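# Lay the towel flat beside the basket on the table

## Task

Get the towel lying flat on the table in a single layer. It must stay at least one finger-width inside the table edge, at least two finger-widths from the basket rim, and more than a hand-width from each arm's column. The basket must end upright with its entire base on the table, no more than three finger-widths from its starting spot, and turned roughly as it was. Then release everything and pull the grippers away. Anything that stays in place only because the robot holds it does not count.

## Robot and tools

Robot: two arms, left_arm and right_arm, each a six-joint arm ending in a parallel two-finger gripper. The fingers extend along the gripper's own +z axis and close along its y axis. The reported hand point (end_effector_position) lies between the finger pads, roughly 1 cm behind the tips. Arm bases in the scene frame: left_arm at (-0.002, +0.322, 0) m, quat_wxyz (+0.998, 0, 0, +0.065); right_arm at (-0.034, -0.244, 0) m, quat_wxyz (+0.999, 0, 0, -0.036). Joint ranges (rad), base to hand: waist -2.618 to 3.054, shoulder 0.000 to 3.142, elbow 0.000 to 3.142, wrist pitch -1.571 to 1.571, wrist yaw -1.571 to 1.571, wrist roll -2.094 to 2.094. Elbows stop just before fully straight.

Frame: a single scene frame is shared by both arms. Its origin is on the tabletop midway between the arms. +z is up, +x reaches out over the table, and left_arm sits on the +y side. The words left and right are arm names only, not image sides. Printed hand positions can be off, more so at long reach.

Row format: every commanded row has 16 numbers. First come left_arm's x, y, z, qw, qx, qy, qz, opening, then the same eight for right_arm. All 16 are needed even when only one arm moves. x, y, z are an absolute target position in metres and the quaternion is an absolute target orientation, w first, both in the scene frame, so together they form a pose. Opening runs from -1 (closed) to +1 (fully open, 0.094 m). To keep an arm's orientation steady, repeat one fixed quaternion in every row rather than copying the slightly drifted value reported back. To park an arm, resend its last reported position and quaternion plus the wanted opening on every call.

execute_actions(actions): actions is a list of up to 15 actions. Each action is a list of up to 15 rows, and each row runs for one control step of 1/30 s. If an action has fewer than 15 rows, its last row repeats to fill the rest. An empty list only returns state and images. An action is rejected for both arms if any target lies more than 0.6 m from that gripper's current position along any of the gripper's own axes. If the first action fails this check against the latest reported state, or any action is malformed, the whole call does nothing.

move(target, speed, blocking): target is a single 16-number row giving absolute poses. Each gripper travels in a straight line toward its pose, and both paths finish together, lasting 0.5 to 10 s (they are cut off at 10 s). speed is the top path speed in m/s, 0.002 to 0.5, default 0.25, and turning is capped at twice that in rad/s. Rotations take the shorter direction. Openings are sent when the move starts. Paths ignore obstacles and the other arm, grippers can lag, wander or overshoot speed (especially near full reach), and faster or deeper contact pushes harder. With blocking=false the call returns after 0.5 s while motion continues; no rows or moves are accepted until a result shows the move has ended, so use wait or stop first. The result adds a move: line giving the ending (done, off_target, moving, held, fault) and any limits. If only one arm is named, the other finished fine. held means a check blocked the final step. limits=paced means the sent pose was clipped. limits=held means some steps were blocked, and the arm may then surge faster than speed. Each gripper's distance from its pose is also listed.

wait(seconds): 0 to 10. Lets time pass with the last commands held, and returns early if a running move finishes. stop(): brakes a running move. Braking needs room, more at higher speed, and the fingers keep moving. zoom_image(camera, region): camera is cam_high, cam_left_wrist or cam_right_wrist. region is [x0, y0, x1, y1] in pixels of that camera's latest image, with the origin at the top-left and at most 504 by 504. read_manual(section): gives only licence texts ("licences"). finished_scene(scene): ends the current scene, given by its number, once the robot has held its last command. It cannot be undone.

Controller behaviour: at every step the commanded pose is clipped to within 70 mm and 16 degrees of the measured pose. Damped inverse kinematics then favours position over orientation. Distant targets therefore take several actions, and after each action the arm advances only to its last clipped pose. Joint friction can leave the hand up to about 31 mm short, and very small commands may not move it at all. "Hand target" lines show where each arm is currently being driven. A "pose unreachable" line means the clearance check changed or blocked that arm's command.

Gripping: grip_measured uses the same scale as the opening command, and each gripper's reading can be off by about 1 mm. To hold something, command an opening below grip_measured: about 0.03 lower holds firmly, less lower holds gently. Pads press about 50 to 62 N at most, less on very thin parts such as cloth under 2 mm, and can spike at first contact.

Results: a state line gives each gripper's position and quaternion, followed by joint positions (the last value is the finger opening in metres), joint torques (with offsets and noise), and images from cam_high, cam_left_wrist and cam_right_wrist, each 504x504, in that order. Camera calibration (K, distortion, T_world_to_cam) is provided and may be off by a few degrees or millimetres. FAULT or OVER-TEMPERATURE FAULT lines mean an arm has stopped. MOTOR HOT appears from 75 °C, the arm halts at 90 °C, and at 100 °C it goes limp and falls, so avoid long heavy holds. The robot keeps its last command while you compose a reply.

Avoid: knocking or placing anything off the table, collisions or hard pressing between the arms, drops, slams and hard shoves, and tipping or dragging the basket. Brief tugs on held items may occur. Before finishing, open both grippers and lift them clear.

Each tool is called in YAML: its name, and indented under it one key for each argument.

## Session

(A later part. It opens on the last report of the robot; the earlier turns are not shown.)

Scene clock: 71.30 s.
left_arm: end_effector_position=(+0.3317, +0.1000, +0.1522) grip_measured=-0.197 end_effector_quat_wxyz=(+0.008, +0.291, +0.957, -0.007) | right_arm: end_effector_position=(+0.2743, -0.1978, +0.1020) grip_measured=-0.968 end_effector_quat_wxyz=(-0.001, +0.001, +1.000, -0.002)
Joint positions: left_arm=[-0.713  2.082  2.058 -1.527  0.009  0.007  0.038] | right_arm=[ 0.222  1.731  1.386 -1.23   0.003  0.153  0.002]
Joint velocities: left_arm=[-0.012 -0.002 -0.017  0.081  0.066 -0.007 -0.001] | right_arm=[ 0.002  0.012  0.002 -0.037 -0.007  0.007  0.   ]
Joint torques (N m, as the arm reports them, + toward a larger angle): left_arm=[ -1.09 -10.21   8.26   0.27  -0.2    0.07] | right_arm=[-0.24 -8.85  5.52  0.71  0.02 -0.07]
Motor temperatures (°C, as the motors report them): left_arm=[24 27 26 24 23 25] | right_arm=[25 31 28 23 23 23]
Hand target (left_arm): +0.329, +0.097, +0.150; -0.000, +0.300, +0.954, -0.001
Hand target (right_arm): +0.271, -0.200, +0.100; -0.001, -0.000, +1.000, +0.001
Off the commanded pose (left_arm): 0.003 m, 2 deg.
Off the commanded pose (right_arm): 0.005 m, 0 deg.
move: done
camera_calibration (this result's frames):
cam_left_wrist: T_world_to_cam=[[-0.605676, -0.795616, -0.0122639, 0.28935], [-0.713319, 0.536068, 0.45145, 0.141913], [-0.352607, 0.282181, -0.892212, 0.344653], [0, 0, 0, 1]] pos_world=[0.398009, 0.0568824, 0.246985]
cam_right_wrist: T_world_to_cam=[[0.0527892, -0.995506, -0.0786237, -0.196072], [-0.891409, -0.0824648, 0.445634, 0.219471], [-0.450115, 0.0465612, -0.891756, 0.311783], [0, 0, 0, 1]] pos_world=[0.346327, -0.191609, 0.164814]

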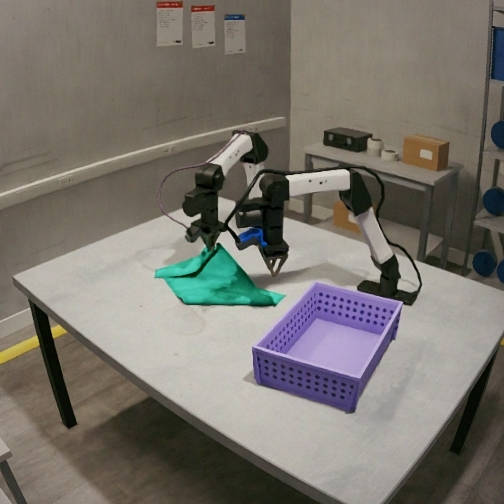

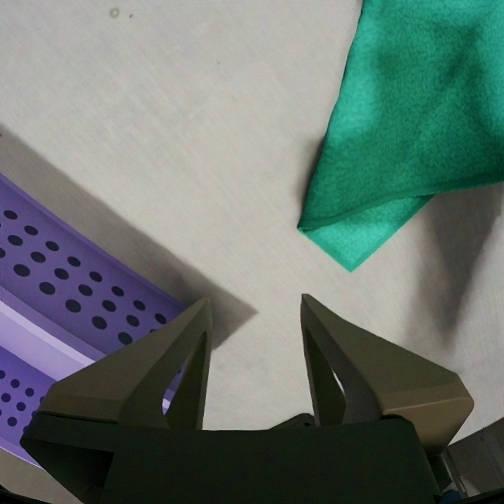

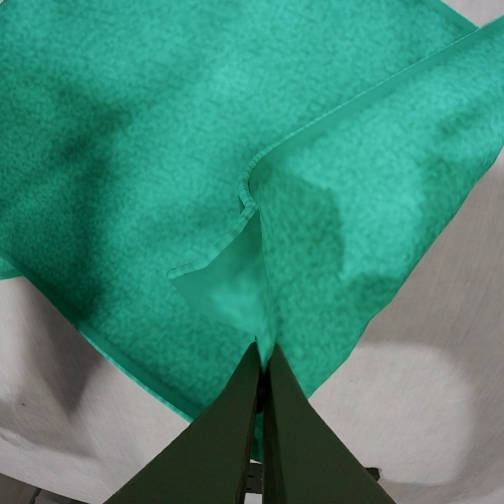

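move:
  target: [0.247,0.06,0.05,0,0.3,0.954,0,-0.2,0.27,-0.2,0.1,0,0,1,0,-1]
  speed: 0.12

move:
  target: [0.247,0.06,0.0,0,0.3,0.954,0,-0.2,0.27,-0.2,0.1,0,0,1,0,-1]
  speed: 0.06

move:
  target: [0.247,0.06,0.0,0,0.3,0.954,0,-1,0.27,-0.2,0.1,0,0,1,0,-1]

move:
  target: [0.3,0.08,0.28,0.2,0,0.98,0,-1,0.3,-0.22,0.28,0.2,0,0.98,0,-1]
  speed: 0.12

Scene clock: 82.53 s.
left_arm: end_effector_position=(+0.2495, +0.0603, +0.0475) grip_measured=-0.197 end_effector_quat_wxyz=(-0.010, +0.299, +0.954, +0.000) | right_arm: end_effector_position=(+0.2745, -0.1978, +0.1020) grip_measured=-0.968 end_effector_quat_wxyz=(-0.001, +0.001, +1.000, -0.002)
Joint positions: left_arm=[-0.931  1.971  1.477 -1.095  0.009 -0.193  0.038] | right_arm=[ 0.222  1.731  1.386 -1.229  0.003  0.152  0.002]
Joint velocities: left_arm=[-0.007 -0.022  0.022  0.037 -0.051 -0.022 -0.001] | right_arm=[-0.012 -0.002 -0.007  0.051  0.037  0.007 -0.001]
Joint torques (N m, as the arm reports them, + toward a larger angle): left_arm=[ -0.81 -12.41   5.33   0.49  -0.17  -0.06] | right_arm=[-0.35 -8.72  5.21  0.69  0.02  0.  ]
Motor temperatures (°C, as the motors report them): left_arm=[24 29 27 23 23 25] | right_arm=[25 31 28 23 23 23]
Hand target (left_arm): +0.247, +0.059, +0.050; -0.001, +0.300, +0.954, -0.003
Hand target (right_arm): +0.270, -0.200, +0.100; -0.000, +0.000, +1.000, -0.000
Off the commanded pose (left_arm): 0.004 m, 1 deg.
Off the commanded pose (right_arm): 0.005 m, 0 deg.
move: done
camera_calibration (this result's frames):
cam_left_wrist: T_world_to_cam=[[-0.619916, -0.784548, -0.0137202, 0.209643], [-0.689467, 0.536272, 0.486875, 0.144099], [-0.374619, 0.311281, -0.873364, 0.236305], [0, 0, 0, 1]] pos_world=[0.317837, 0.0136409, 0.139099]
cam_right_wrist: T_world_to_cam=[[0.0532282, -0.995476, -0.0786992, -0.196161], [-0.891713, -0.0828566, 0.444953, 0.219715], [-0.449461, 0.046493, -0.892089, 0.311705], [0, 0, 0, 1]] pos_world=[0.346463, -0.191561, 0.164868]

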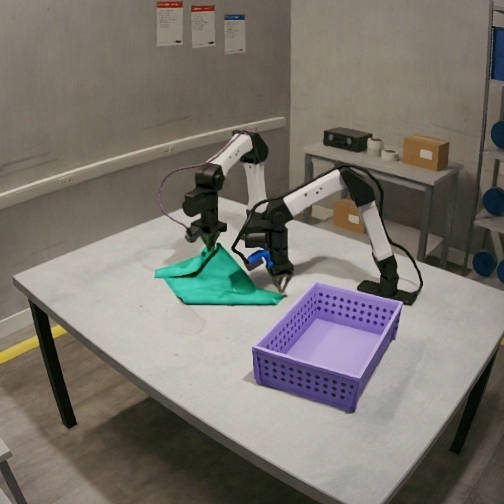

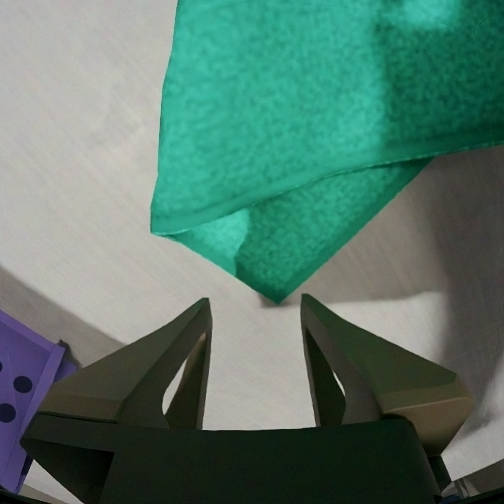

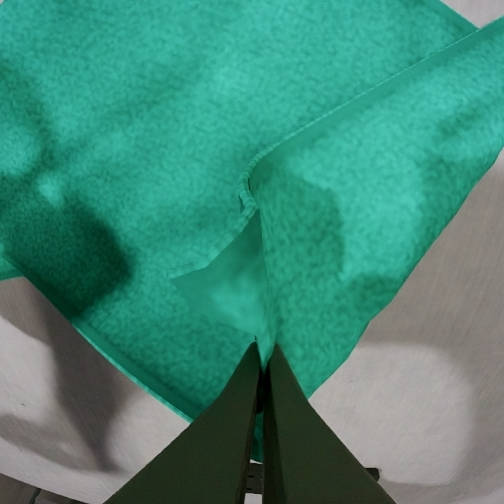

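Scene clock: 83.57 s.
left_arm: end_effector_position=(+0.2501, +0.0598, +0.0172) grip_measured=-0.197 end_effector_quat_wxyz=(+0.004, +0.299, +0.954, -0.007) | right_arm: end_effector_position=(+0.2745, -0.1978, +0.1020) grip_measured=-0.968 end_effector_quat_wxyz=(-0.001, +0.001, +1.000, -0.002)
Joint positions: left_arm=[-0.931  1.981  1.366 -0.942  0.009 -0.194  0.038] | right_arm=[ 0.222  1.731  1.386 -1.229  0.003  0.152  0.002]
Joint velocities: left_arm=[-0.002 -0.007  0.017 -0.037  0.007 -0.007  0.001] | right_arm=[ 0.007 -0.032 -0.002  0.051 -0.037 -0.022 -0.001]
Joint torques (N m, as the arm reports them, + toward a larger angle): left_arm=[-0.69 -8.23  4.53  0.79 -0.24 -0.08] | right_arm=[-0.25 -8.91  5.23  0.69  0.04 -0.01]
Motor temperatures (°C, as the motors report them): left_arm=[24 29 27 23 23 25] | right_arm=[25 31 28 23 23 23]
Hand target (left_arm): +0.247, +0.060, +0.001; -0.000, +0.300, +0.954, -0.000
Hand target (right_arm): +0.270, -0.200, +0.100; -0.000, +0.000, +1.000, -0.000
Off the commanded pose (left_arm): 0.017 m, 1 deg.
Off the commanded pose (right_arm): 0.005 m, 0 deg.
move: off_target (left_arm)
camera_calibration (this result's frames):
cam_left_wrist: T_world_to_cam=[[-0.619056, -0.785283, -0.00997179, 0.208953], [-0.700316, 0.546239, 0.459544, 0.162132], [-0.355425, 0.291467, -0.888099, 0.206864], [0, 0, 0, 1]] pos_world=[0.316422, 0.0152303, 0.111292]
cam_right_wrist: T_world_to_cam=[[0.0532282, -0.995476, -0.0786992, -0.196161], [-0.891713, -0.0828566, 0.444953, 0.219715], [-0.449461, 0.046493, -0.892089, 0.311705], [0, 0, 0, 1]] pos_world=[0.346463, -0.191561, 0.164868]

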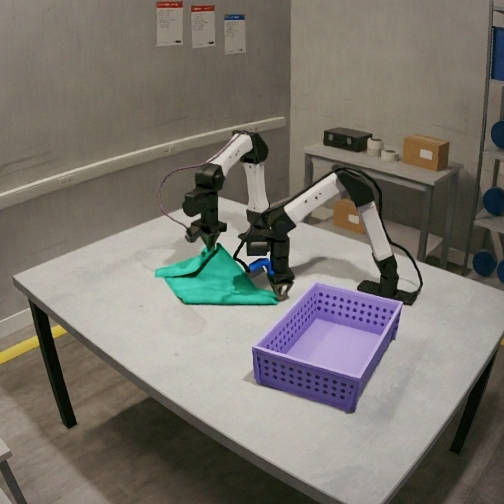

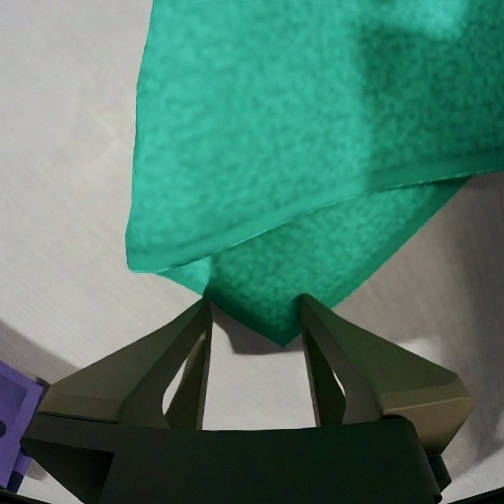

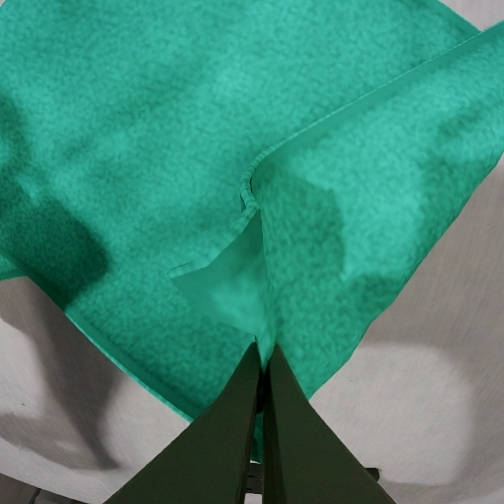

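Scene clock: 84.27 s.
left_arm: end_effector_position=(+0.2498, +0.0590, +0.0172) grip_measured=-0.975 end_effector_quat_wxyz=(+0.003, +0.298, +0.954, -0.009) | right_arm: end_effector_position=(+0.2745, -0.1978, +0.1020) grip_measured=-0.968 end_effector_quat_wxyz=(-0.001, +0.001, +1.000, -0.002)
Joint positions: left_arm=[-0.931  1.981  1.366 -0.941  0.013 -0.195  0.001] | right_arm=[ 0.222  1.731  1.386 -1.229  0.003  0.152  0.002]
Joint velocities: left_arm=[-0.002 -0.002 -0.007 -0.081 -0.022  0.007 -0.   ] | right_arm=[-0.007  0.012  0.002  0.066 -0.022 -0.081 -0.   ]
Joint torques (N m, as the arm reports them, + toward a larger angle): left_arm=[-0.88 -8.42  4.3   0.77 -0.25 -0.06] | right_arm=[-0.08 -8.97  5.22  0.72  0.05 -0.04]
Motor temperatures (°C, as the motors report them): left_arm=[24 29 27 23 23 25] | right_arm=[25 30 28 23 23 23]
Hand target (left_arm): +0.247, +0.060, +0.001; -0.000, +0.300, +0.954, +0.000
Hand target (right_arm): +0.270, -0.200, +0.100; -0.000, +0.000, +1.000, -0.000
Off the commanded pose (left_arm): 0.017 m, 1 deg.
Off the commanded pose (right_arm): 0.005 m, 0 deg.
move: off_target (left_arm)
camera_calibration (this result's frames):
cam_left_wrist: T_world_to_cam=[[-0.618518, -0.785751, -0.00560116, 0.208006], [-0.6998, 0.547591, 0.45872, 0.162173], [-0.357372, 0.287646, -0.888563, 0.207729], [0, 0, 0, 1]] pos_world=[0.316381, 0.014884, 0.111353]
cam_right_wrist: T_world_to_cam=[[0.0532282, -0.995476, -0.0786992, -0.196161], [-0.891713, -0.0828566, 0.444953, 0.219715], [-0.449461, 0.046493, -0.892089, 0.311705], [0, 0, 0, 1]] pos_world=[0.346463, -0.191561, 0.164868]

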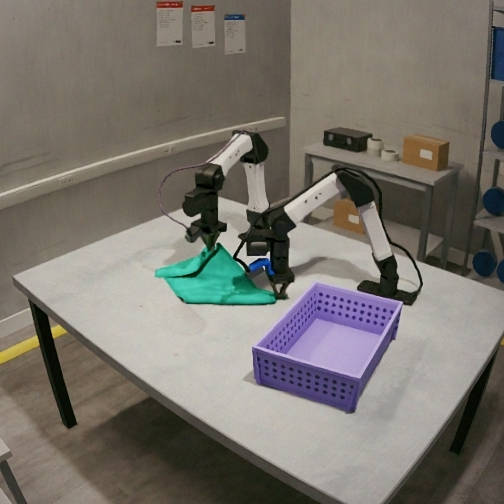

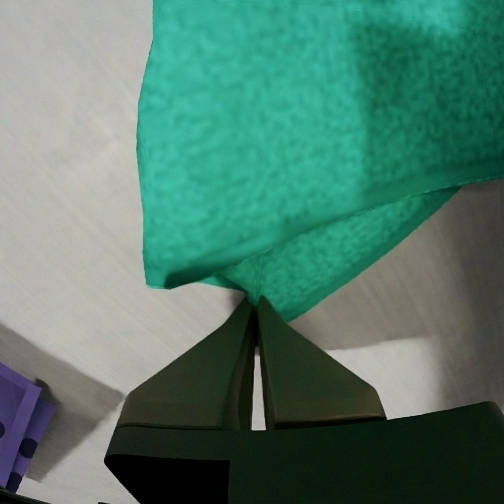

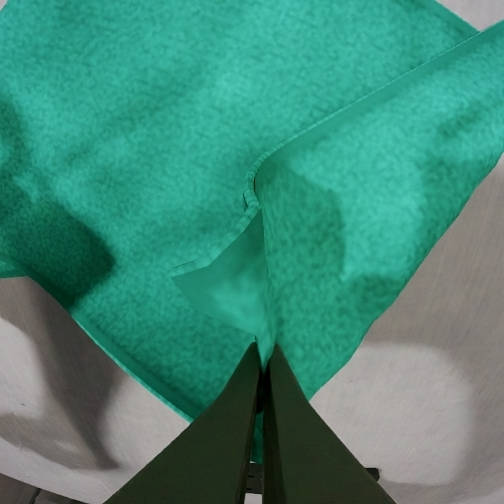

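Scene clock: 87.67 s.
left_arm: end_effector_position=(+0.2962, +0.0809, +0.2799) grip_measured=-0.975 end_effector_quat_wxyz=(+0.218, +0.008, +0.976, -0.024) | right_arm: end_effector_position=(+0.3013, -0.2146, +0.2670) grip_measured=-0.968 end_effector_quat_wxyz=(+0.186, -0.001, +0.982, +0.003)
Joint positions: left_arm=[-0.931  1.819  2.144 -1.545 -0.273 -0.736  0.001] | right_arm=[ 0.176  1.588  1.836 -1.446  0.032  0.097  0.002]
Joint velocities: left_arm=[-0.002  0.012  0.012 -0.037  0.081 -0.051 -0.   ] | right_arm=[ 0.012 -0.017 -0.012 -0.051 -0.022 -0.007  0.001]
Joint torques (N m, as the arm reports them, + toward a larger angle): left_arm=[-0.1  -8.36  8.02  0.89 -0.41 -0.07] | right_arm=[-0.45 -7.03  9.96  1.3   0.25 -0.04]
Motor temperatures (°C, as the motors report them): left_arm=[24 30 27 23 23 25] | right_arm=[25 30 28 23 23 23]
Hand target (left_arm): +0.297, +0.083, +0.281; +0.219, +0.003, +0.976, -0.018
Hand target (right_arm): +0.300, -0.220, +0.279; +0.200, -0.000, +0.980, -0.003
Off the commanded pose (left_arm): 0.004 m, 4 deg.
Off the commanded pose (right_arm): 0.014 m, 2 deg.
joint sent to its limit (left arm) — the command would take joint 4 (wrist pitch) past its lower limit, so that joint was sent only as far as its limit.
move: off_target (left_arm, right_arm)
camera_calibration (this result's frames):
cam_left_wrist: T_world_to_cam=[[-0.0721094, -0.997397, -0.000550626, 0.109262], [-0.996254, 0.0720004, 0.0478933, 0.303382], [-0.047729, 0.00400213, -0.998852, 0.41348], [0, 0, 0, 1]] pos_world=[0.32986, 0.0854792, 0.398535]
cam_right_wrist: T_world_to_cam=[[0.0836111, -0.994602, -0.0614561, -0.214964], [-0.992445, -0.0886696, 0.0848003, 0.294089], [-0.0897918, 0.0539015, -0.994501, 0.392314], [0, 0, 0, 1]] pos_world=[0.345067, -0.208873, 0.352007]

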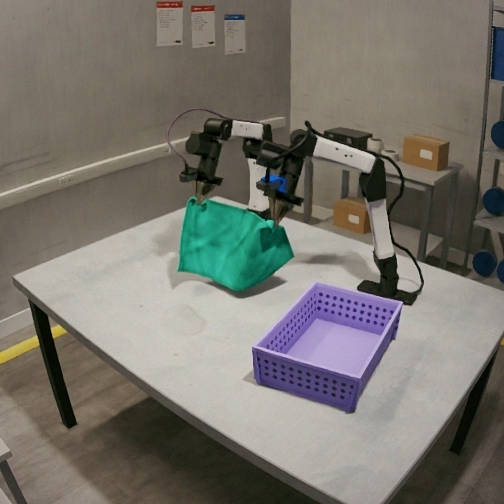

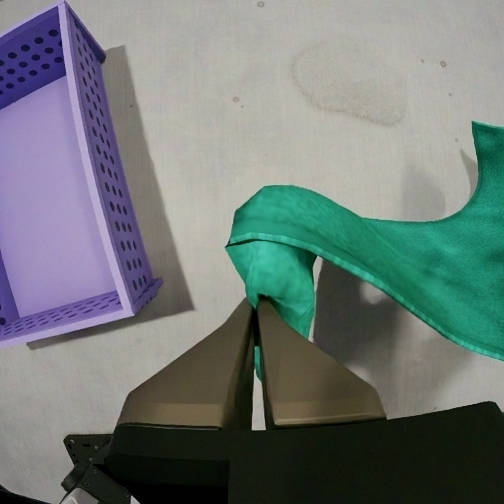

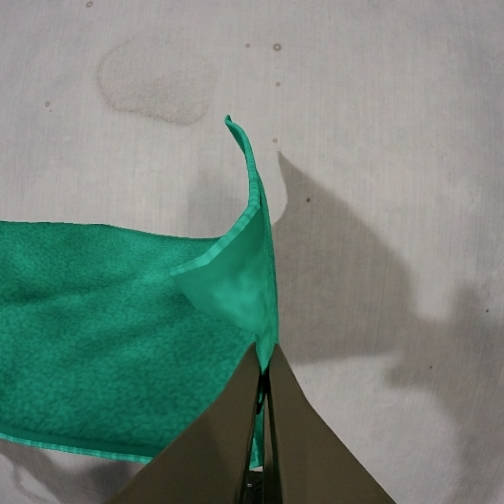

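move:
  target: [0.22,0.08,0.27,0.1,0.7,0.7,-0.1,-1,0.22,-0.29,0.27,0.1,0.7,0.7,-0.1,-1]
  speed: 0.2

Scene clock: 97.57 s.
left_arm: end_effector_position=(+0.2252, +0.0725, +0.2689) grip_measured=-0.975 end_effector_quat_wxyz=(+0.152, +0.693, +0.698, -0.095) | right_arm: end_effector_position=(+0.2285, -0.2866, +0.2735) grip_measured=-0.968 end_effector_quat_wxyz=(+0.197, +0.673, +0.713, -0.001)
Joint positions: left_arm=[-0.859  1.663  1.937 -1.546  0.205  0.805  0.001] | right_arm=[ 0.088  1.407  1.704 -1.578  0.274  1.489  0.002]
Joint velocities: left_arm=[-0.012  0.007 -0.002 -0.081  0.051  0.051 -0.   ] | right_arm=[ 0.007  0.002 -0.002  0.007 -0.037 -0.022  0.001]
Joint torques (N m, as the arm reports them, + toward a larger angle): left_arm=[ 0.76 -9.34  5.22  0.76  0.1   0.04] | right_arm=[-0.25 -5.2   4.91  1.02  0.43  0.11]
Motor temperatures (°C, as the motors report them): left_arm=[24 30 28 23 23 25] | right_arm=[25 29 29 23 23 23]
Hand target (left_arm): +0.220, +0.080, +0.269; +0.145, +0.693, +0.700, -0.098
Hand target (right_arm): +0.221, -0.290, +0.270; +0.193, +0.680, +0.707, -0.010
Off the commanded pose (left_arm): 0.009 m, 6 deg.
Off the commanded pose (right_arm): 0.010 m, 16 deg; orientation clipped at the last step of the last action.
joint sent to its limit (left arm) — the command would take joint 4 (wrist pitch) past its lower limit, so that joint was sent only as far as its limit.
joint sent to its limit (right arm) — the command would take joint 4 (wrist pitch) past its lower limit, so that joint was sent only as far as its limit.
move: off_target (left_arm, right_arm); limits=paced
camera_calibration (this result's frames):
cam_left_wrist: T_world_to_cam=[[-0.99263, 0.0299653, -0.117419, 0.259959], [0.0133305, 0.990066, 0.139972, -0.0849004], [0.120447, 0.137375, -0.983169, 0.347388], [0, 0, 0, 1]] pos_world=[0.217334, 0.0285448, 0.383949]
cam_right_wrist: T_world_to_cam=[[-0.931566, -0.167771, -0.322549, 0.260341], [-0.220435, 0.966137, 0.134118, 0.327274], [0.289126, 0.196041, -0.937003, 0.334566], [0, 0, 0, 1]] pos_world=[0.217936, -0.338102, 0.353569]

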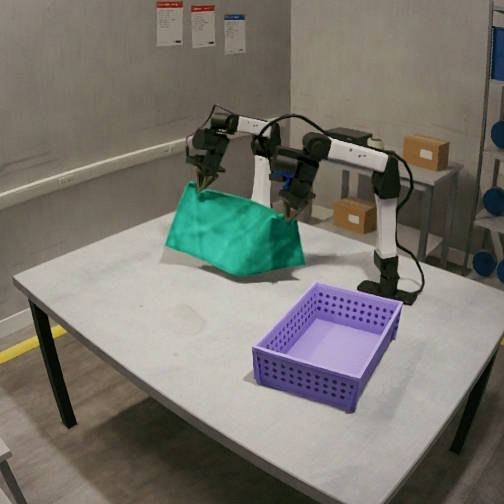

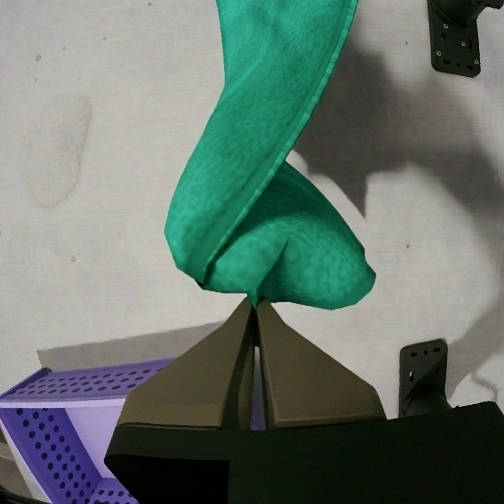

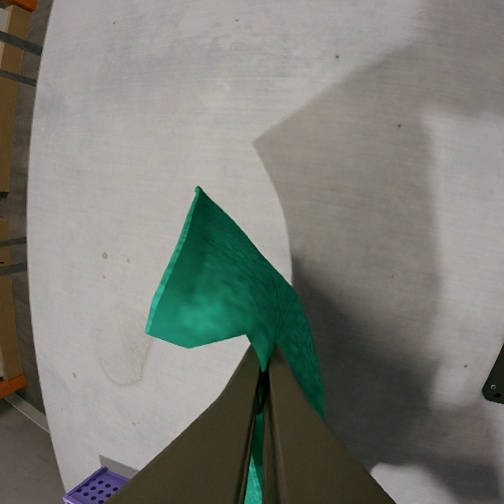

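move:
  target: [0.22,0.09,0.27,0.1,0.87,0.47,-0.1,-1,0.22,-0.34,0.27,0.15,0.7,0.7,0,-1]
  speed: 0.15

move:
  target: [0.34,0.09,0.15,0,0.88,0.47,0,-1,0.34,-0.34,0.15,0,0.7,0.7,0,-1]
  speed: 0.2

Scene clock: 104.97 s.
left_arm: end_effector_position=(+0.2239, +0.0804, +0.2698) grip_measured=-0.974 end_effector_quat_wxyz=(+0.182, +0.860, +0.472, -0.072) | right_arm: end_effector_position=(+0.2175, -0.3340, +0.2634) grip_measured=-0.968 end_effector_quat_wxyz=(+0.148, +0.698, +0.700, +0.007)
Joint positions: left_arm=[-0.81   1.638  1.904 -1.546  0.271  1.419  0.001] | right_arm=[-0.184  1.429  1.704 -1.58   0.136  1.294  0.002]
Joint velocities: left_arm=[-0.007 -0.002 -0.002 -0.051 -0.051  0.007  0.001] | right_arm=[-0.007  0.007 -0.022  0.007 -0.022 -0.022  0.   ]
Joint torques (N m, as the arm reports them, + toward a larger angle): left_arm=[ 0.98 -9.12  5.13  0.69  0.08  0.06] | right_arm=[-0.67 -3.35 10.43  1.06  0.29 -0.02]
Motor temperatures (°C, as the motors report them): left_arm=[24 31 27 23 23 25] | right_arm=[25 28 29 23 23 23]
Hand target (left_arm): +0.220, +0.090, +0.269; +0.176, +0.859, +0.476, -0.072
Hand target (right_arm): +0.220, -0.339, +0.270; +0.156, +0.698, +0.699, +0.006
Off the commanded pose (left_arm): 0.010 m, 10 deg.
Off the commanded pose (right_arm): 0.009 m, 1 deg.
joint sent to its limit (left arm) — the command would take joint 4 (wrist pitch) past its lower limit, so that joint was sent only as far as its limit.
joint sent to its limit (right arm) — the command would take joint 4 (wrist pitch) past its lower limit, so that joint was sent only as far as its limit.
move: off_target (left_arm)
camera_calibration (this result's frames):
cam_left_wrist: T_world_to_cam=[[-0.801758, 0.527252, -0.281406, 0.22005], [0.494509, 0.849675, 0.183068, -0.200873], [0.335627, 0.00761847, -0.941964, 0.298564], [0, 0, 0, 1]] pos_world=[0.175554, 0.0523798, 0.379933]
cam_right_wrist: T_world_to_cam=[[-0.954306, -0.0946712, -0.28344, 0.257908], [-0.163065, 0.959806, 0.228435, 0.332556], [0.250421, 0.264216, -0.931386, 0.367269], [0, 0, 0, 1]] pos_world=[0.208379, -0.391811, 0.339202]

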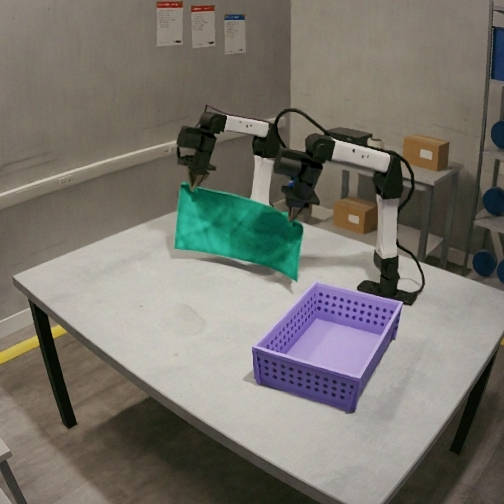

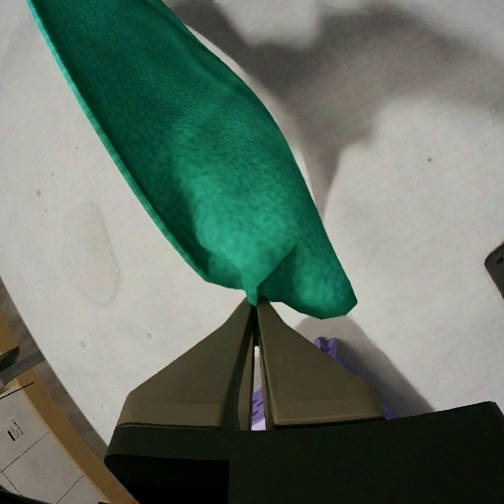

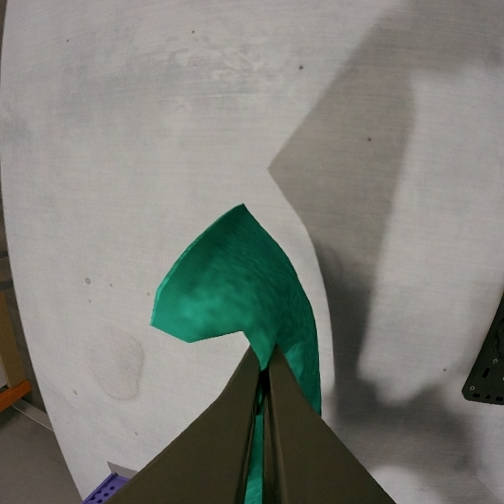

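Scene clock: 106.50 s.
left_arm: end_effector_position=(+0.3372, +0.0797, +0.1480) grip_measured=-0.974 end_effector_quat_wxyz=(+0.015, +0.884, +0.468, -0.000) | right_arm: end_effector_position=(+0.3361, -0.3389, +0.1443) grip_measured=-0.968 end_effector_quat_wxyz=(-0.010, +0.706, +0.708, +0.000)
Joint positions: left_arm=[-0.744  2.151  2.149 -1.542  0.015  1.554  0.001] | right_arm=[-0.184  2.033  1.953 -1.509 -0.011  1.312  0.001]
Joint velocities: left_arm=[ 0.012 -0.022 -0.012  0.022 -0.037  0.037 -0.001] | right_arm=[-0.012  0.022 -0.017 -0.022 -0.051 -0.022 -0.001]
Joint torques (N m, as the arm reports them, + toward a larger angle): left_arm=[  0.93 -11.71   8.21   0.16  -0.25   0.06] | right_arm=[  0.83 -10.11  10.08   0.38   0.21   0.18]
Motor temperatures (°C, as the motors report them): left_arm=[24 31 27 23 23 25] | right_arm=[25 28 29 23 23 23]
Hand target (left_arm): +0.341, +0.088, +0.149; +0.006, +0.882, +0.471, +0.006
Hand target (right_arm): +0.340, -0.339, +0.151; +0.000, +0.707, +0.707, +0.002
Off the commanded pose (left_arm): 0.011 m, 2 deg.
Off the commanded pose (right_arm): 0.007 m, 1 deg.
joint sent to its limit (left arm) — the command would take joint 4 (wrist pitch) past its lower limit, so that joint was sent only as far as its limit.
move: off_target (left_arm)
camera_calibration (this result's frames):
cam_left_wrist: T_world_to_cam=[[-0.790775, 0.610263, -0.0474682, 0.23203], [0.525869, 0.717008, 0.457559, -0.274609], [0.313267, 0.336864, -0.887911, 0.119072], [0, 0, 0, 1]] pos_world=[0.290591, 0.0151864, 0.242389]
cam_right_wrist: T_world_to_cam=[[-0.996035, -0.0573993, -0.0679678, 0.332411], [-0.0822264, 0.885618, 0.457077, 0.298547], [0.0339576, 0.460853, -0.886826, 0.360872], [0, 0, 0, 1]] pos_world=[0.343387, -0.411628, 0.206165]

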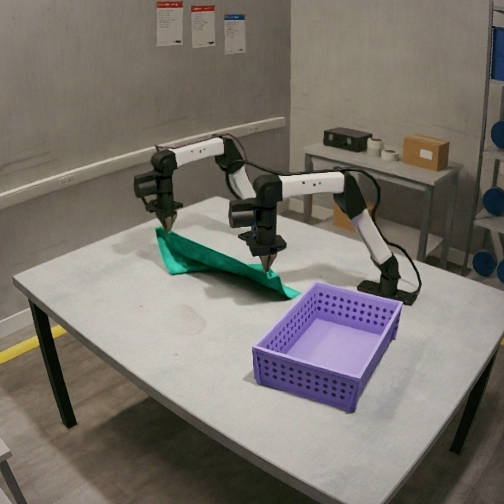

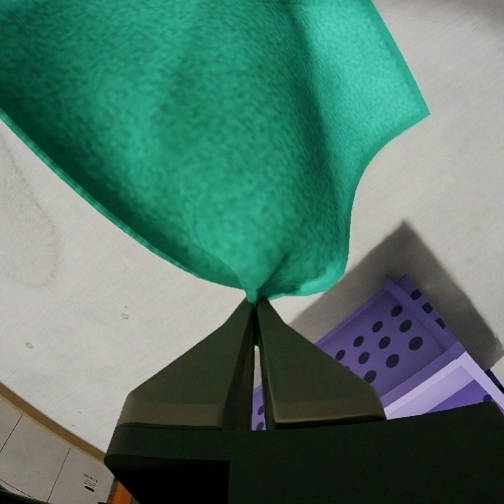

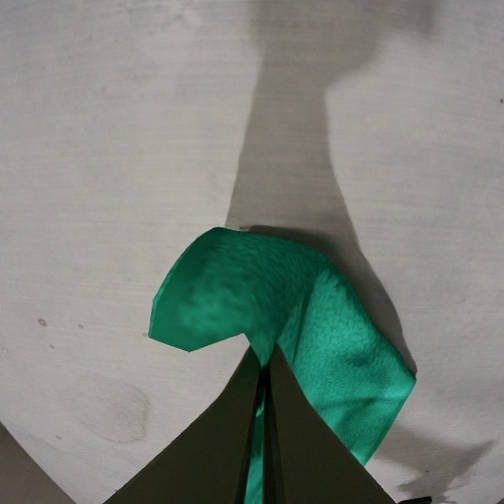

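Right corner folded under; raise the right side and redo with more right rotation.

move:
  target: [0.30,0.07,0.2,0,0.88,0.47,0,-1,0.26,-0.36,0.29,0.15,0.85,0.5,0,-1]
  speed: 0.2

move:
  target: [0.36,0.07,0.15,0,0.88,0.47,0,-1,0.38,-0.36,0.2,0.1,0.85,0.5,0,-1]
  speed: 0.25

Scene clock: 113.73 s.
left_arm: end_effector_position=(+0.3072, +0.0639, +0.2011) grip_measured=-0.974 end_effector_quat_wxyz=(+0.074, +0.880, +0.469, +0.022) | right_arm: end_effector_position=(+0.2658, -0.3533, +0.2889) grip_measured=-0.968 end_effector_quat_wxyz=(+0.181, +0.838, +0.512, +0.052)
Joint positions: left_arm=[-0.818  1.996  2.122 -1.542  0.017  1.472  0.001] | right_arm=[-0.184  1.6    1.953 -1.585  0.174  1.76   0.002]
Joint velocities: left_arm=[-0.012  0.007 -0.007 -0.095  0.066  0.007 -0.001] | right_arm=[-0.007 -0.012 -0.017  0.007 -0.066 -0.051  0.   ]
Joint torques (N m, as the arm reports them, + toward a larger angle): left_arm=[ -0.61 -12.41   4.97   0.41  -0.19  -0.1 ] | right_arm=[-0.27 -6.45  5.64  1.17  0.62  0.16]
Motor temperatures (°C, as the motors report them): left_arm=[24 32 28 23 23 25] | right_arm=[25 29 29 23 23 23]
Hand target (left_arm): +0.299, +0.071, +0.200; +0.058, +0.880, +0.471, +0.022
Hand target (right_arm): +0.260, -0.360, +0.288; +0.191, +0.843, +0.502, +0.036
Off the commanded pose (left_arm): 0.010 m, 9 deg.
Off the commanded pose (right_arm): 0.009 m, 7 deg.
joint sent to its limit (left arm) — the command would take joint 4 (wrist pitch) past its lower limit, so that joint was sent only as far as its limit.
joint sent to its limit (right arm) — the command would take joint 4 (wrist pitch) past its lower limit, so that joint was sent only as far as its limit.
move: off_target (left_arm, right_arm)
camera_calibration (this result's frames):
cam_left_wrist: T_world_to_cam=[[-0.784501, 0.595603, -0.17267, 0.244704], [0.478221, 0.758321, 0.443006, -0.256946], [0.394795, 0.264964, -0.879733, 0.158845], [0, 0, 0, 1]] pos_world=[0.252136, 0.00701245, 0.295823]
cam_right_wrist: T_world_to_cam=[[-0.838457, 0.339466, -0.426325, 0.473261], [0.227057, 0.928765, 0.292985, 0.219841], [0.495414, 0.148855, -0.855808, 0.256349], [0, 0, 0, 1]] pos_world=[0.219893, -0.402996, 0.356738]

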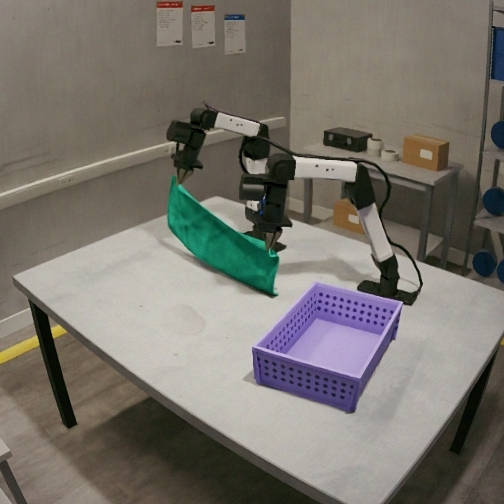

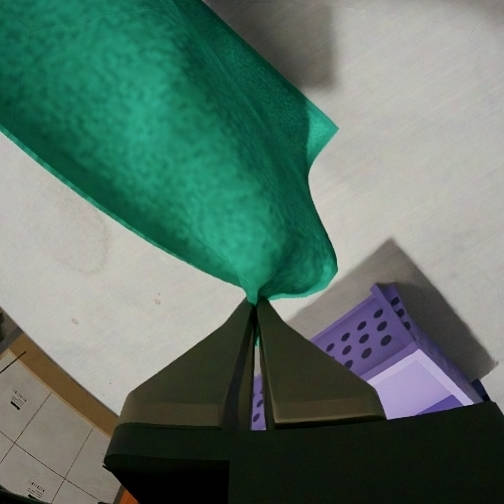

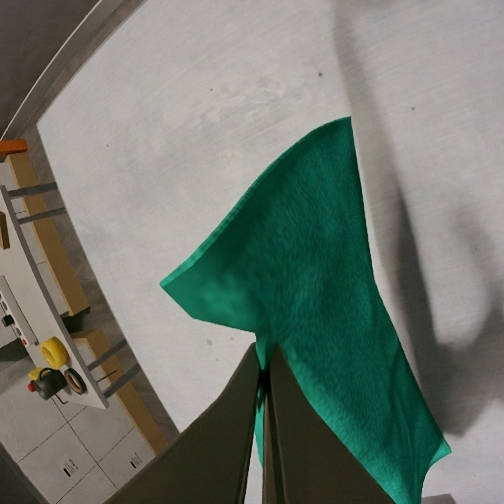

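Scene clock: 114.87 s.
left_arm: end_effector_position=(+0.3557, +0.0610, +0.1505) grip_measured=-0.974 end_effector_quat_wxyz=(+0.040, +0.883, +0.467, +0.010) | right_arm: end_effector_position=(+0.3782, -0.3576, +0.1898) grip_measured=-0.968 end_effector_quat_wxyz=(+0.095, +0.855, +0.510, +0.003)
Joint positions: left_arm=[-0.754  2.226  2.279 -1.543  0.017  1.544  0.001] | right_arm=[-0.143  2.131  2.276 -1.58   0.134  1.842  0.001]
Joint velocities: left_arm=[-0.017  0.007 -0.027 -0.051  0.037  0.022  0.   ] | right_arm=[-0.002  0.017 -0.002  0.007 -0.007 -0.007  0.001]
Joint torques (N m, as the arm reports them, + toward a larger angle): left_arm=[  1.03 -11.86   8.2    0.27  -0.23   0.06] | right_arm=[  0.53 -11.5    9.88   0.63   0.39   0.19]
Motor temperatures (°C, as the motors report them): left_arm=[24 32 28 23 23 25] | right_arm=[25 29 29 23 23 23]
Hand target (left_arm): +0.360, +0.069, +0.149; +0.029, +0.881, +0.471, +0.016
Hand target (right_arm): +0.380, -0.359, +0.200; +0.109, +0.856, +0.505, +0.010
Off the commanded pose (left_arm): 0.010 m, 5 deg.
Off the commanded pose (right_arm): 0.011 m, 1 deg.
joint sent to its limit (left arm) — the command would take joint 4 (wrist pitch) past its lower limit, so that joint was sent only as far as its limit.
joint sent to its limit (right arm) — the command would take joint 4 (wrist pitch) past its lower limit, so that joint was sent only as far as its limit.
move: off_target (left_arm, right_arm)
camera_calibration (this result's frames):
cam_left_wrist: T_world_to_cam=[[-0.787537, 0.607868, -0.101398, 0.265277], [0.506617, 0.732273, 0.455098, -0.265829], [0.350891, 0.307037, -0.884649, 0.109774], [0, 0, 0, 1]] pos_world=[0.305071, -0.000298379, 0.244988]
cam_right_wrist: T_world_to_cam=[[-0.885057, 0.3984, -0.24073, 0.530212], [0.307906, 0.888929, 0.339116, 0.173773], [0.349096, 0.226014, -0.909423, 0.209588], [0, 0, 0, 1]] pos_world=[0.342596, -0.413078, 0.259313]

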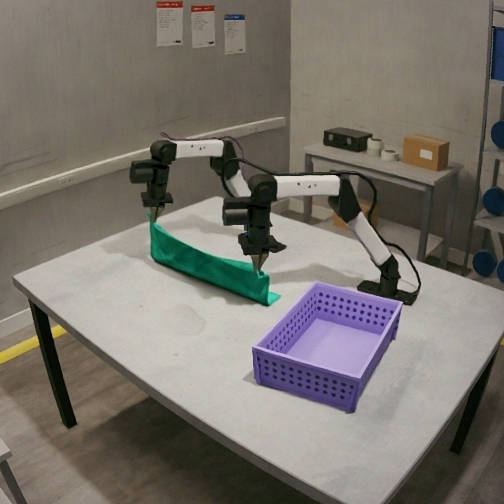

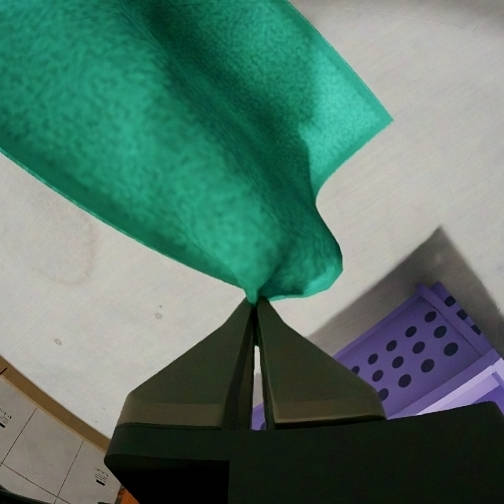

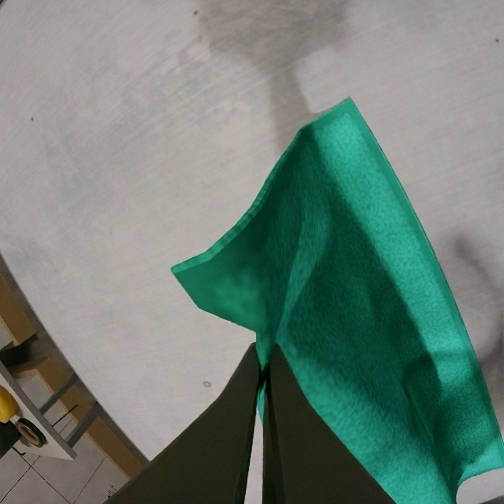

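move:
  target: [0.46,0.07,0.04,0.1,0.88,0.47,0.05,-1,0.50,-0.36,0.04,0.1,0.75,0.65,0.1,-1]
  speed: 0.15

move:
  target: [0.46,0.07,0.04,0.1,0.88,0.47,0.05,0,0.50,-0.36,0.04,0.1,0.75,0.65,0.1,0]

move:
  target: [0.3,0.15,0.25,0.1,0.88,0.47,0.05,0,0.35,-0.36,0.25,0.1,0.75,0.65,0.1,0]

Scene clock: 121.00 s.
left_arm: end_effector_position=(+0.4560, +0.0647, +0.0468) grip_measured=-0.974 end_effector_quat_wxyz=(+0.099, +0.878, +0.466, +0.049) | right_arm: end_effector_position=(+0.4912, -0.3517, +0.0333) grip_measured=-0.968 end_effector_quat_wxyz=(+0.085, +0.750, +0.650, +0.089)
Joint positions: left_arm=[-0.633  2.425  2.185 -1.11   0.026  1.66   0.001] | right_arm=[-0.143  2.459  2.186 -1.054 -0.04   1.504  0.002]
Joint velocities: left_arm=[ 0.002  0.007  0.007  0.022 -0.095 -0.095  0.   ] | right_arm=[-0.002  0.017  0.002  0.007 -0.037 -0.022 -0.001]
Joint torques (N m, as the arm reports them, + toward a larger angle): left_arm=[  0.76 -13.72   7.6    0.77  -0.05   0.03] | right_arm=[ -0.57 -13.4   10.66   1.24   0.1   -0.12]
Motor temperatures (°C, as the motors report them): left_arm=[24 34 28 23 23 25] | right_arm=[25 30 30 23 23 23]
Hand target (left_arm): +0.461, +0.069, +0.041; +0.099, +0.877, +0.468, +0.050
Hand target (right_arm): +0.500, -0.359, +0.040; +0.101, +0.748, +0.648, +0.100
Off the commanded pose (left_arm): 0.010 m, 0 deg.
Off the commanded pose (right_arm): 0.014 m, 2 deg.
move: off_target (right_arm)
camera_calibration (this result's frames):
cam_left_wrist: T_world_to_cam=[[-0.76899, 0.592924, -0.238948, 0.330509], [0.446516, 0.765686, 0.462977, -0.247322], [0.457469, 0.24933, -0.853555, -0.0646411], [0, 0, 0, 1]] pos_world=[0.394163, 0.00952174, 0.138304]
cam_right_wrist: T_world_to_cam=[[-0.942537, 0.0851528, -0.323069, 0.510982], [-0.065505, 0.901108, 0.428617, 0.371542], [0.327618, 0.42515, -0.84375, 0.104797], [0, 0, 0, 1]] pos_world=[0.471624, -0.422865, 0.0942557]

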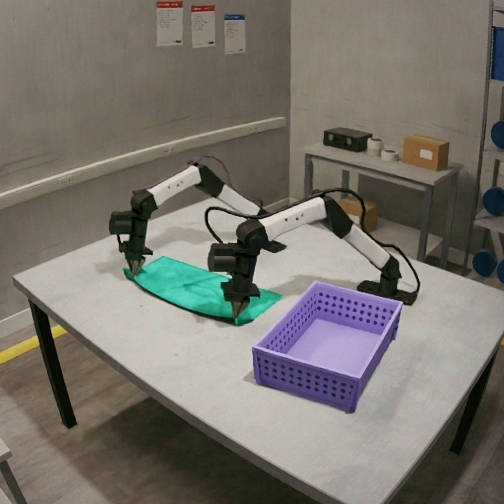

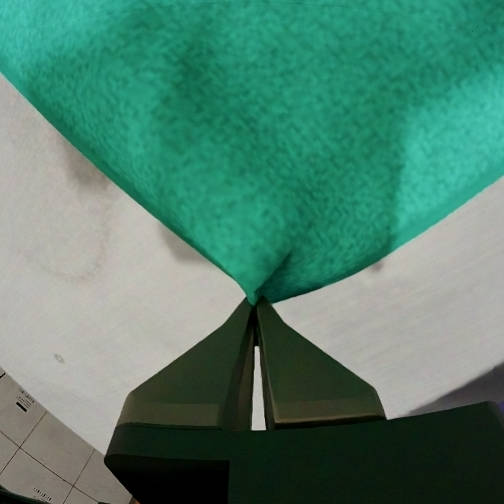

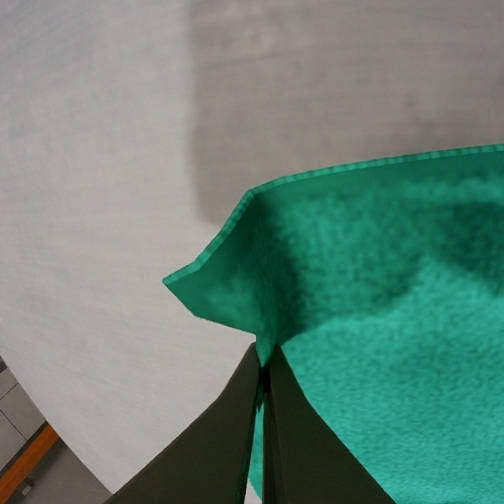

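Scene clock: 121.77 s.
left_arm: end_effector_position=(+0.4576, +0.0639, +0.0473) grip_measured=-0.003 end_effector_quat_wxyz=(+0.102, +0.878, +0.465, +0.051) | right_arm: end_effector_position=(+0.4908, -0.3539, +0.0333) grip_measured=-0.003 end_effector_quat_wxyz=(+0.086, +0.751, +0.649, +0.089)
Joint positions: left_arm=[-0.633  2.425  2.185 -1.103  0.026  1.662  0.047] | right_arm=[-0.147  2.459  2.186 -1.054 -0.04   1.502  0.047]
Joint velocities: left_arm=[-0.007  0.007  0.012  0.037 -0.022 -0.022  0.   ] | right_arm=[-0.002 -0.002  0.007  0.037  0.007  0.051 -0.001]
Joint torques (N m, as the arm reports them, + toward a larger angle): left_arm=[  0.89 -14.53   5.97   0.85  -0.02   0.05] | right_arm=[ -0.28 -13.51  11.15   1.19   0.05  -0.05]
Motor temperatures (°C, as the motors report them): left_arm=[24 34 28 23 23 25] | right_arm=[25 30 30 23 23 23]
Hand target (left_arm): +0.460, +0.070, +0.040; +0.099, +0.877, +0.468, +0.050
Hand target (right_arm): +0.500, -0.360, +0.040; +0.100, +0.748, +0.648, +0.100
Off the commanded pose (left_arm): 0.010 m, 1 deg.
Off the commanded pose (right_arm): 0.013 m, 2 deg.
move: off_target (right_arm)
camera_calibration (this result's frames):
cam_left_wrist: T_world_to_cam=[[-0.766205, 0.593544, -0.246244, 0.331394], [0.444729, 0.7664, 0.463516, -0.246809], [0.463839, 0.245637, -0.851185, -0.0675908], [0, 0, 0, 1]] pos_world=[0.39503, 0.00906049, 0.138472]
cam_right_wrist: T_world_to_cam=[[-0.942342, 0.087214, -0.323086, 0.511375], [-0.0633793, 0.901459, 0.428199, 0.372593], [0.328594, 0.423987, -0.843956, 0.105], [0, 0, 0, 1]] pos_world=[0.471003, -0.424995, 0.0942893]

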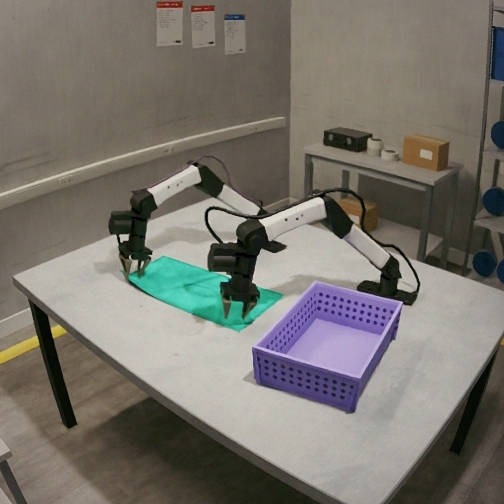

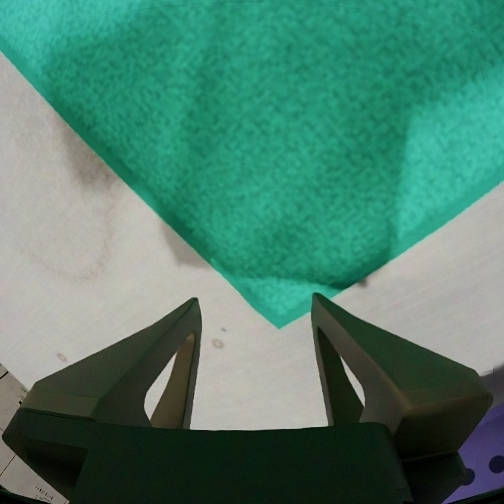

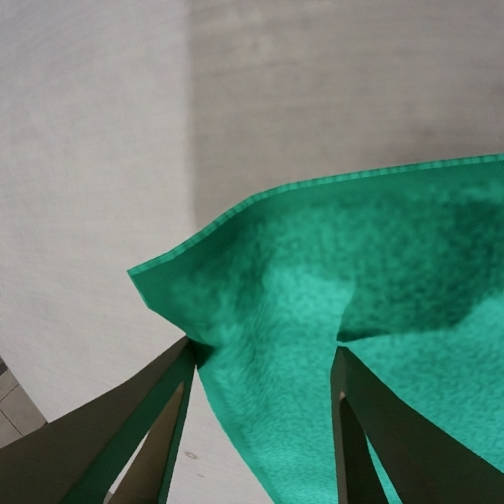

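Scene clock: 123.57 s.
left_arm: end_effector_position=(+0.3015, +0.1497, +0.2438) grip_measured=-0.003 end_effector_quat_wxyz=(+0.105, +0.878, +0.465, +0.053) | right_arm: end_effector_position=(+0.3498, -0.3592, +0.2467) grip_measured=-0.003 end_effector_quat_wxyz=(+0.101, +0.750, +0.647, +0.098)
Joint positions: left_arm=[-0.633  1.738  1.946 -1.544  0.026  1.662  0.047] | right_arm=[-0.246  1.935  2.203 -1.565 -0.063  1.409  0.047]
Joint velocities: left_arm=[-0.007  0.002 -0.012 -0.037 -0.066 -0.007  0.001] | right_arm=[-0.002 -0.007  0.002  0.022  0.037  0.037  0.   ]
Joint torques (N m, as the arm reports them, + toward a larger angle): left_arm=[ 0.21 -9.01  7.57  0.56 -0.04 -0.06] | right_arm=[-0.13 -8.56  9.47  0.97  0.07 -0.06]
Motor temperatures (°C, as the motors report them): left_arm=[24 34 28 23 23 25] | right_arm=[25 31 30 23 23 23]
Hand target (left_arm): +0.299, +0.153, +0.248; +0.105, +0.876, +0.468, +0.053
Hand target (right_arm): +0.350, -0.361, +0.250; +0.100, +0.748, +0.648, +0.100
Off the commanded pose (left_arm): 0.006 m, 1 deg.
Off the commanded pose (right_arm): 0.003 m, 0 deg.
joint sent to its limit (left arm) — the command would take joint 4 (wrist pitch) past its lower limit, so that joint was sent only as far as its limit.
move: done
camera_calibration (this result's frames):
cam_left_wrist: T_world_to_cam=[[-0.764703, 0.592718, -0.252812, 0.210448], [0.441939, 0.767933, 0.463647, -0.333672], [0.468955, 0.242824, -0.849187, 0.149451], [0, 0, 0, 1]] pos_world=[0.238307, 0.0952105, 0.334822]
cam_right_wrist: T_world_to_cam=[[-0.930664, 0.086359, -0.355536, 0.451609], [-0.0748861, 0.906211, 0.416141, 0.285747], [0.358128, 0.413913, -0.836911, 0.318066], [0, 0, 0, 1]] pos_world=[0.327786, -0.429599, 0.307845]

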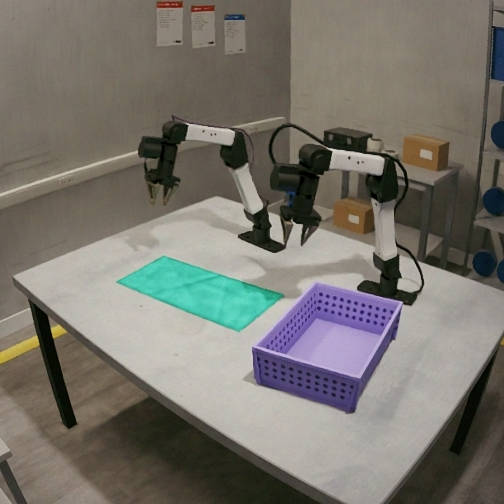

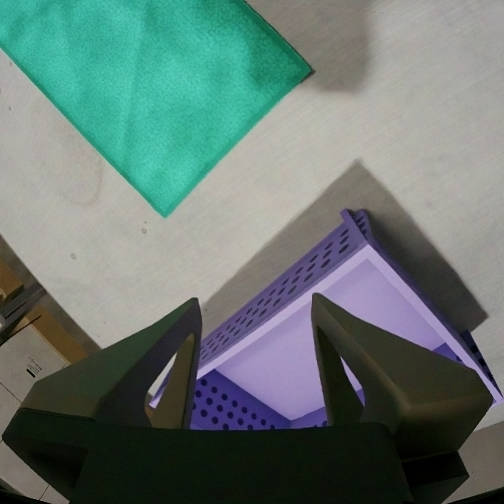

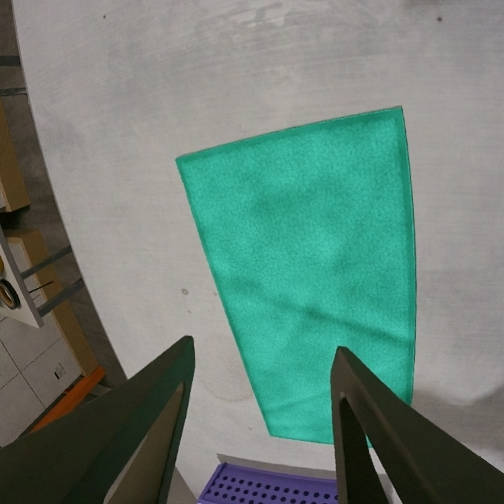

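finished_scene:
  scene: 1

The scene is finished: the task was done.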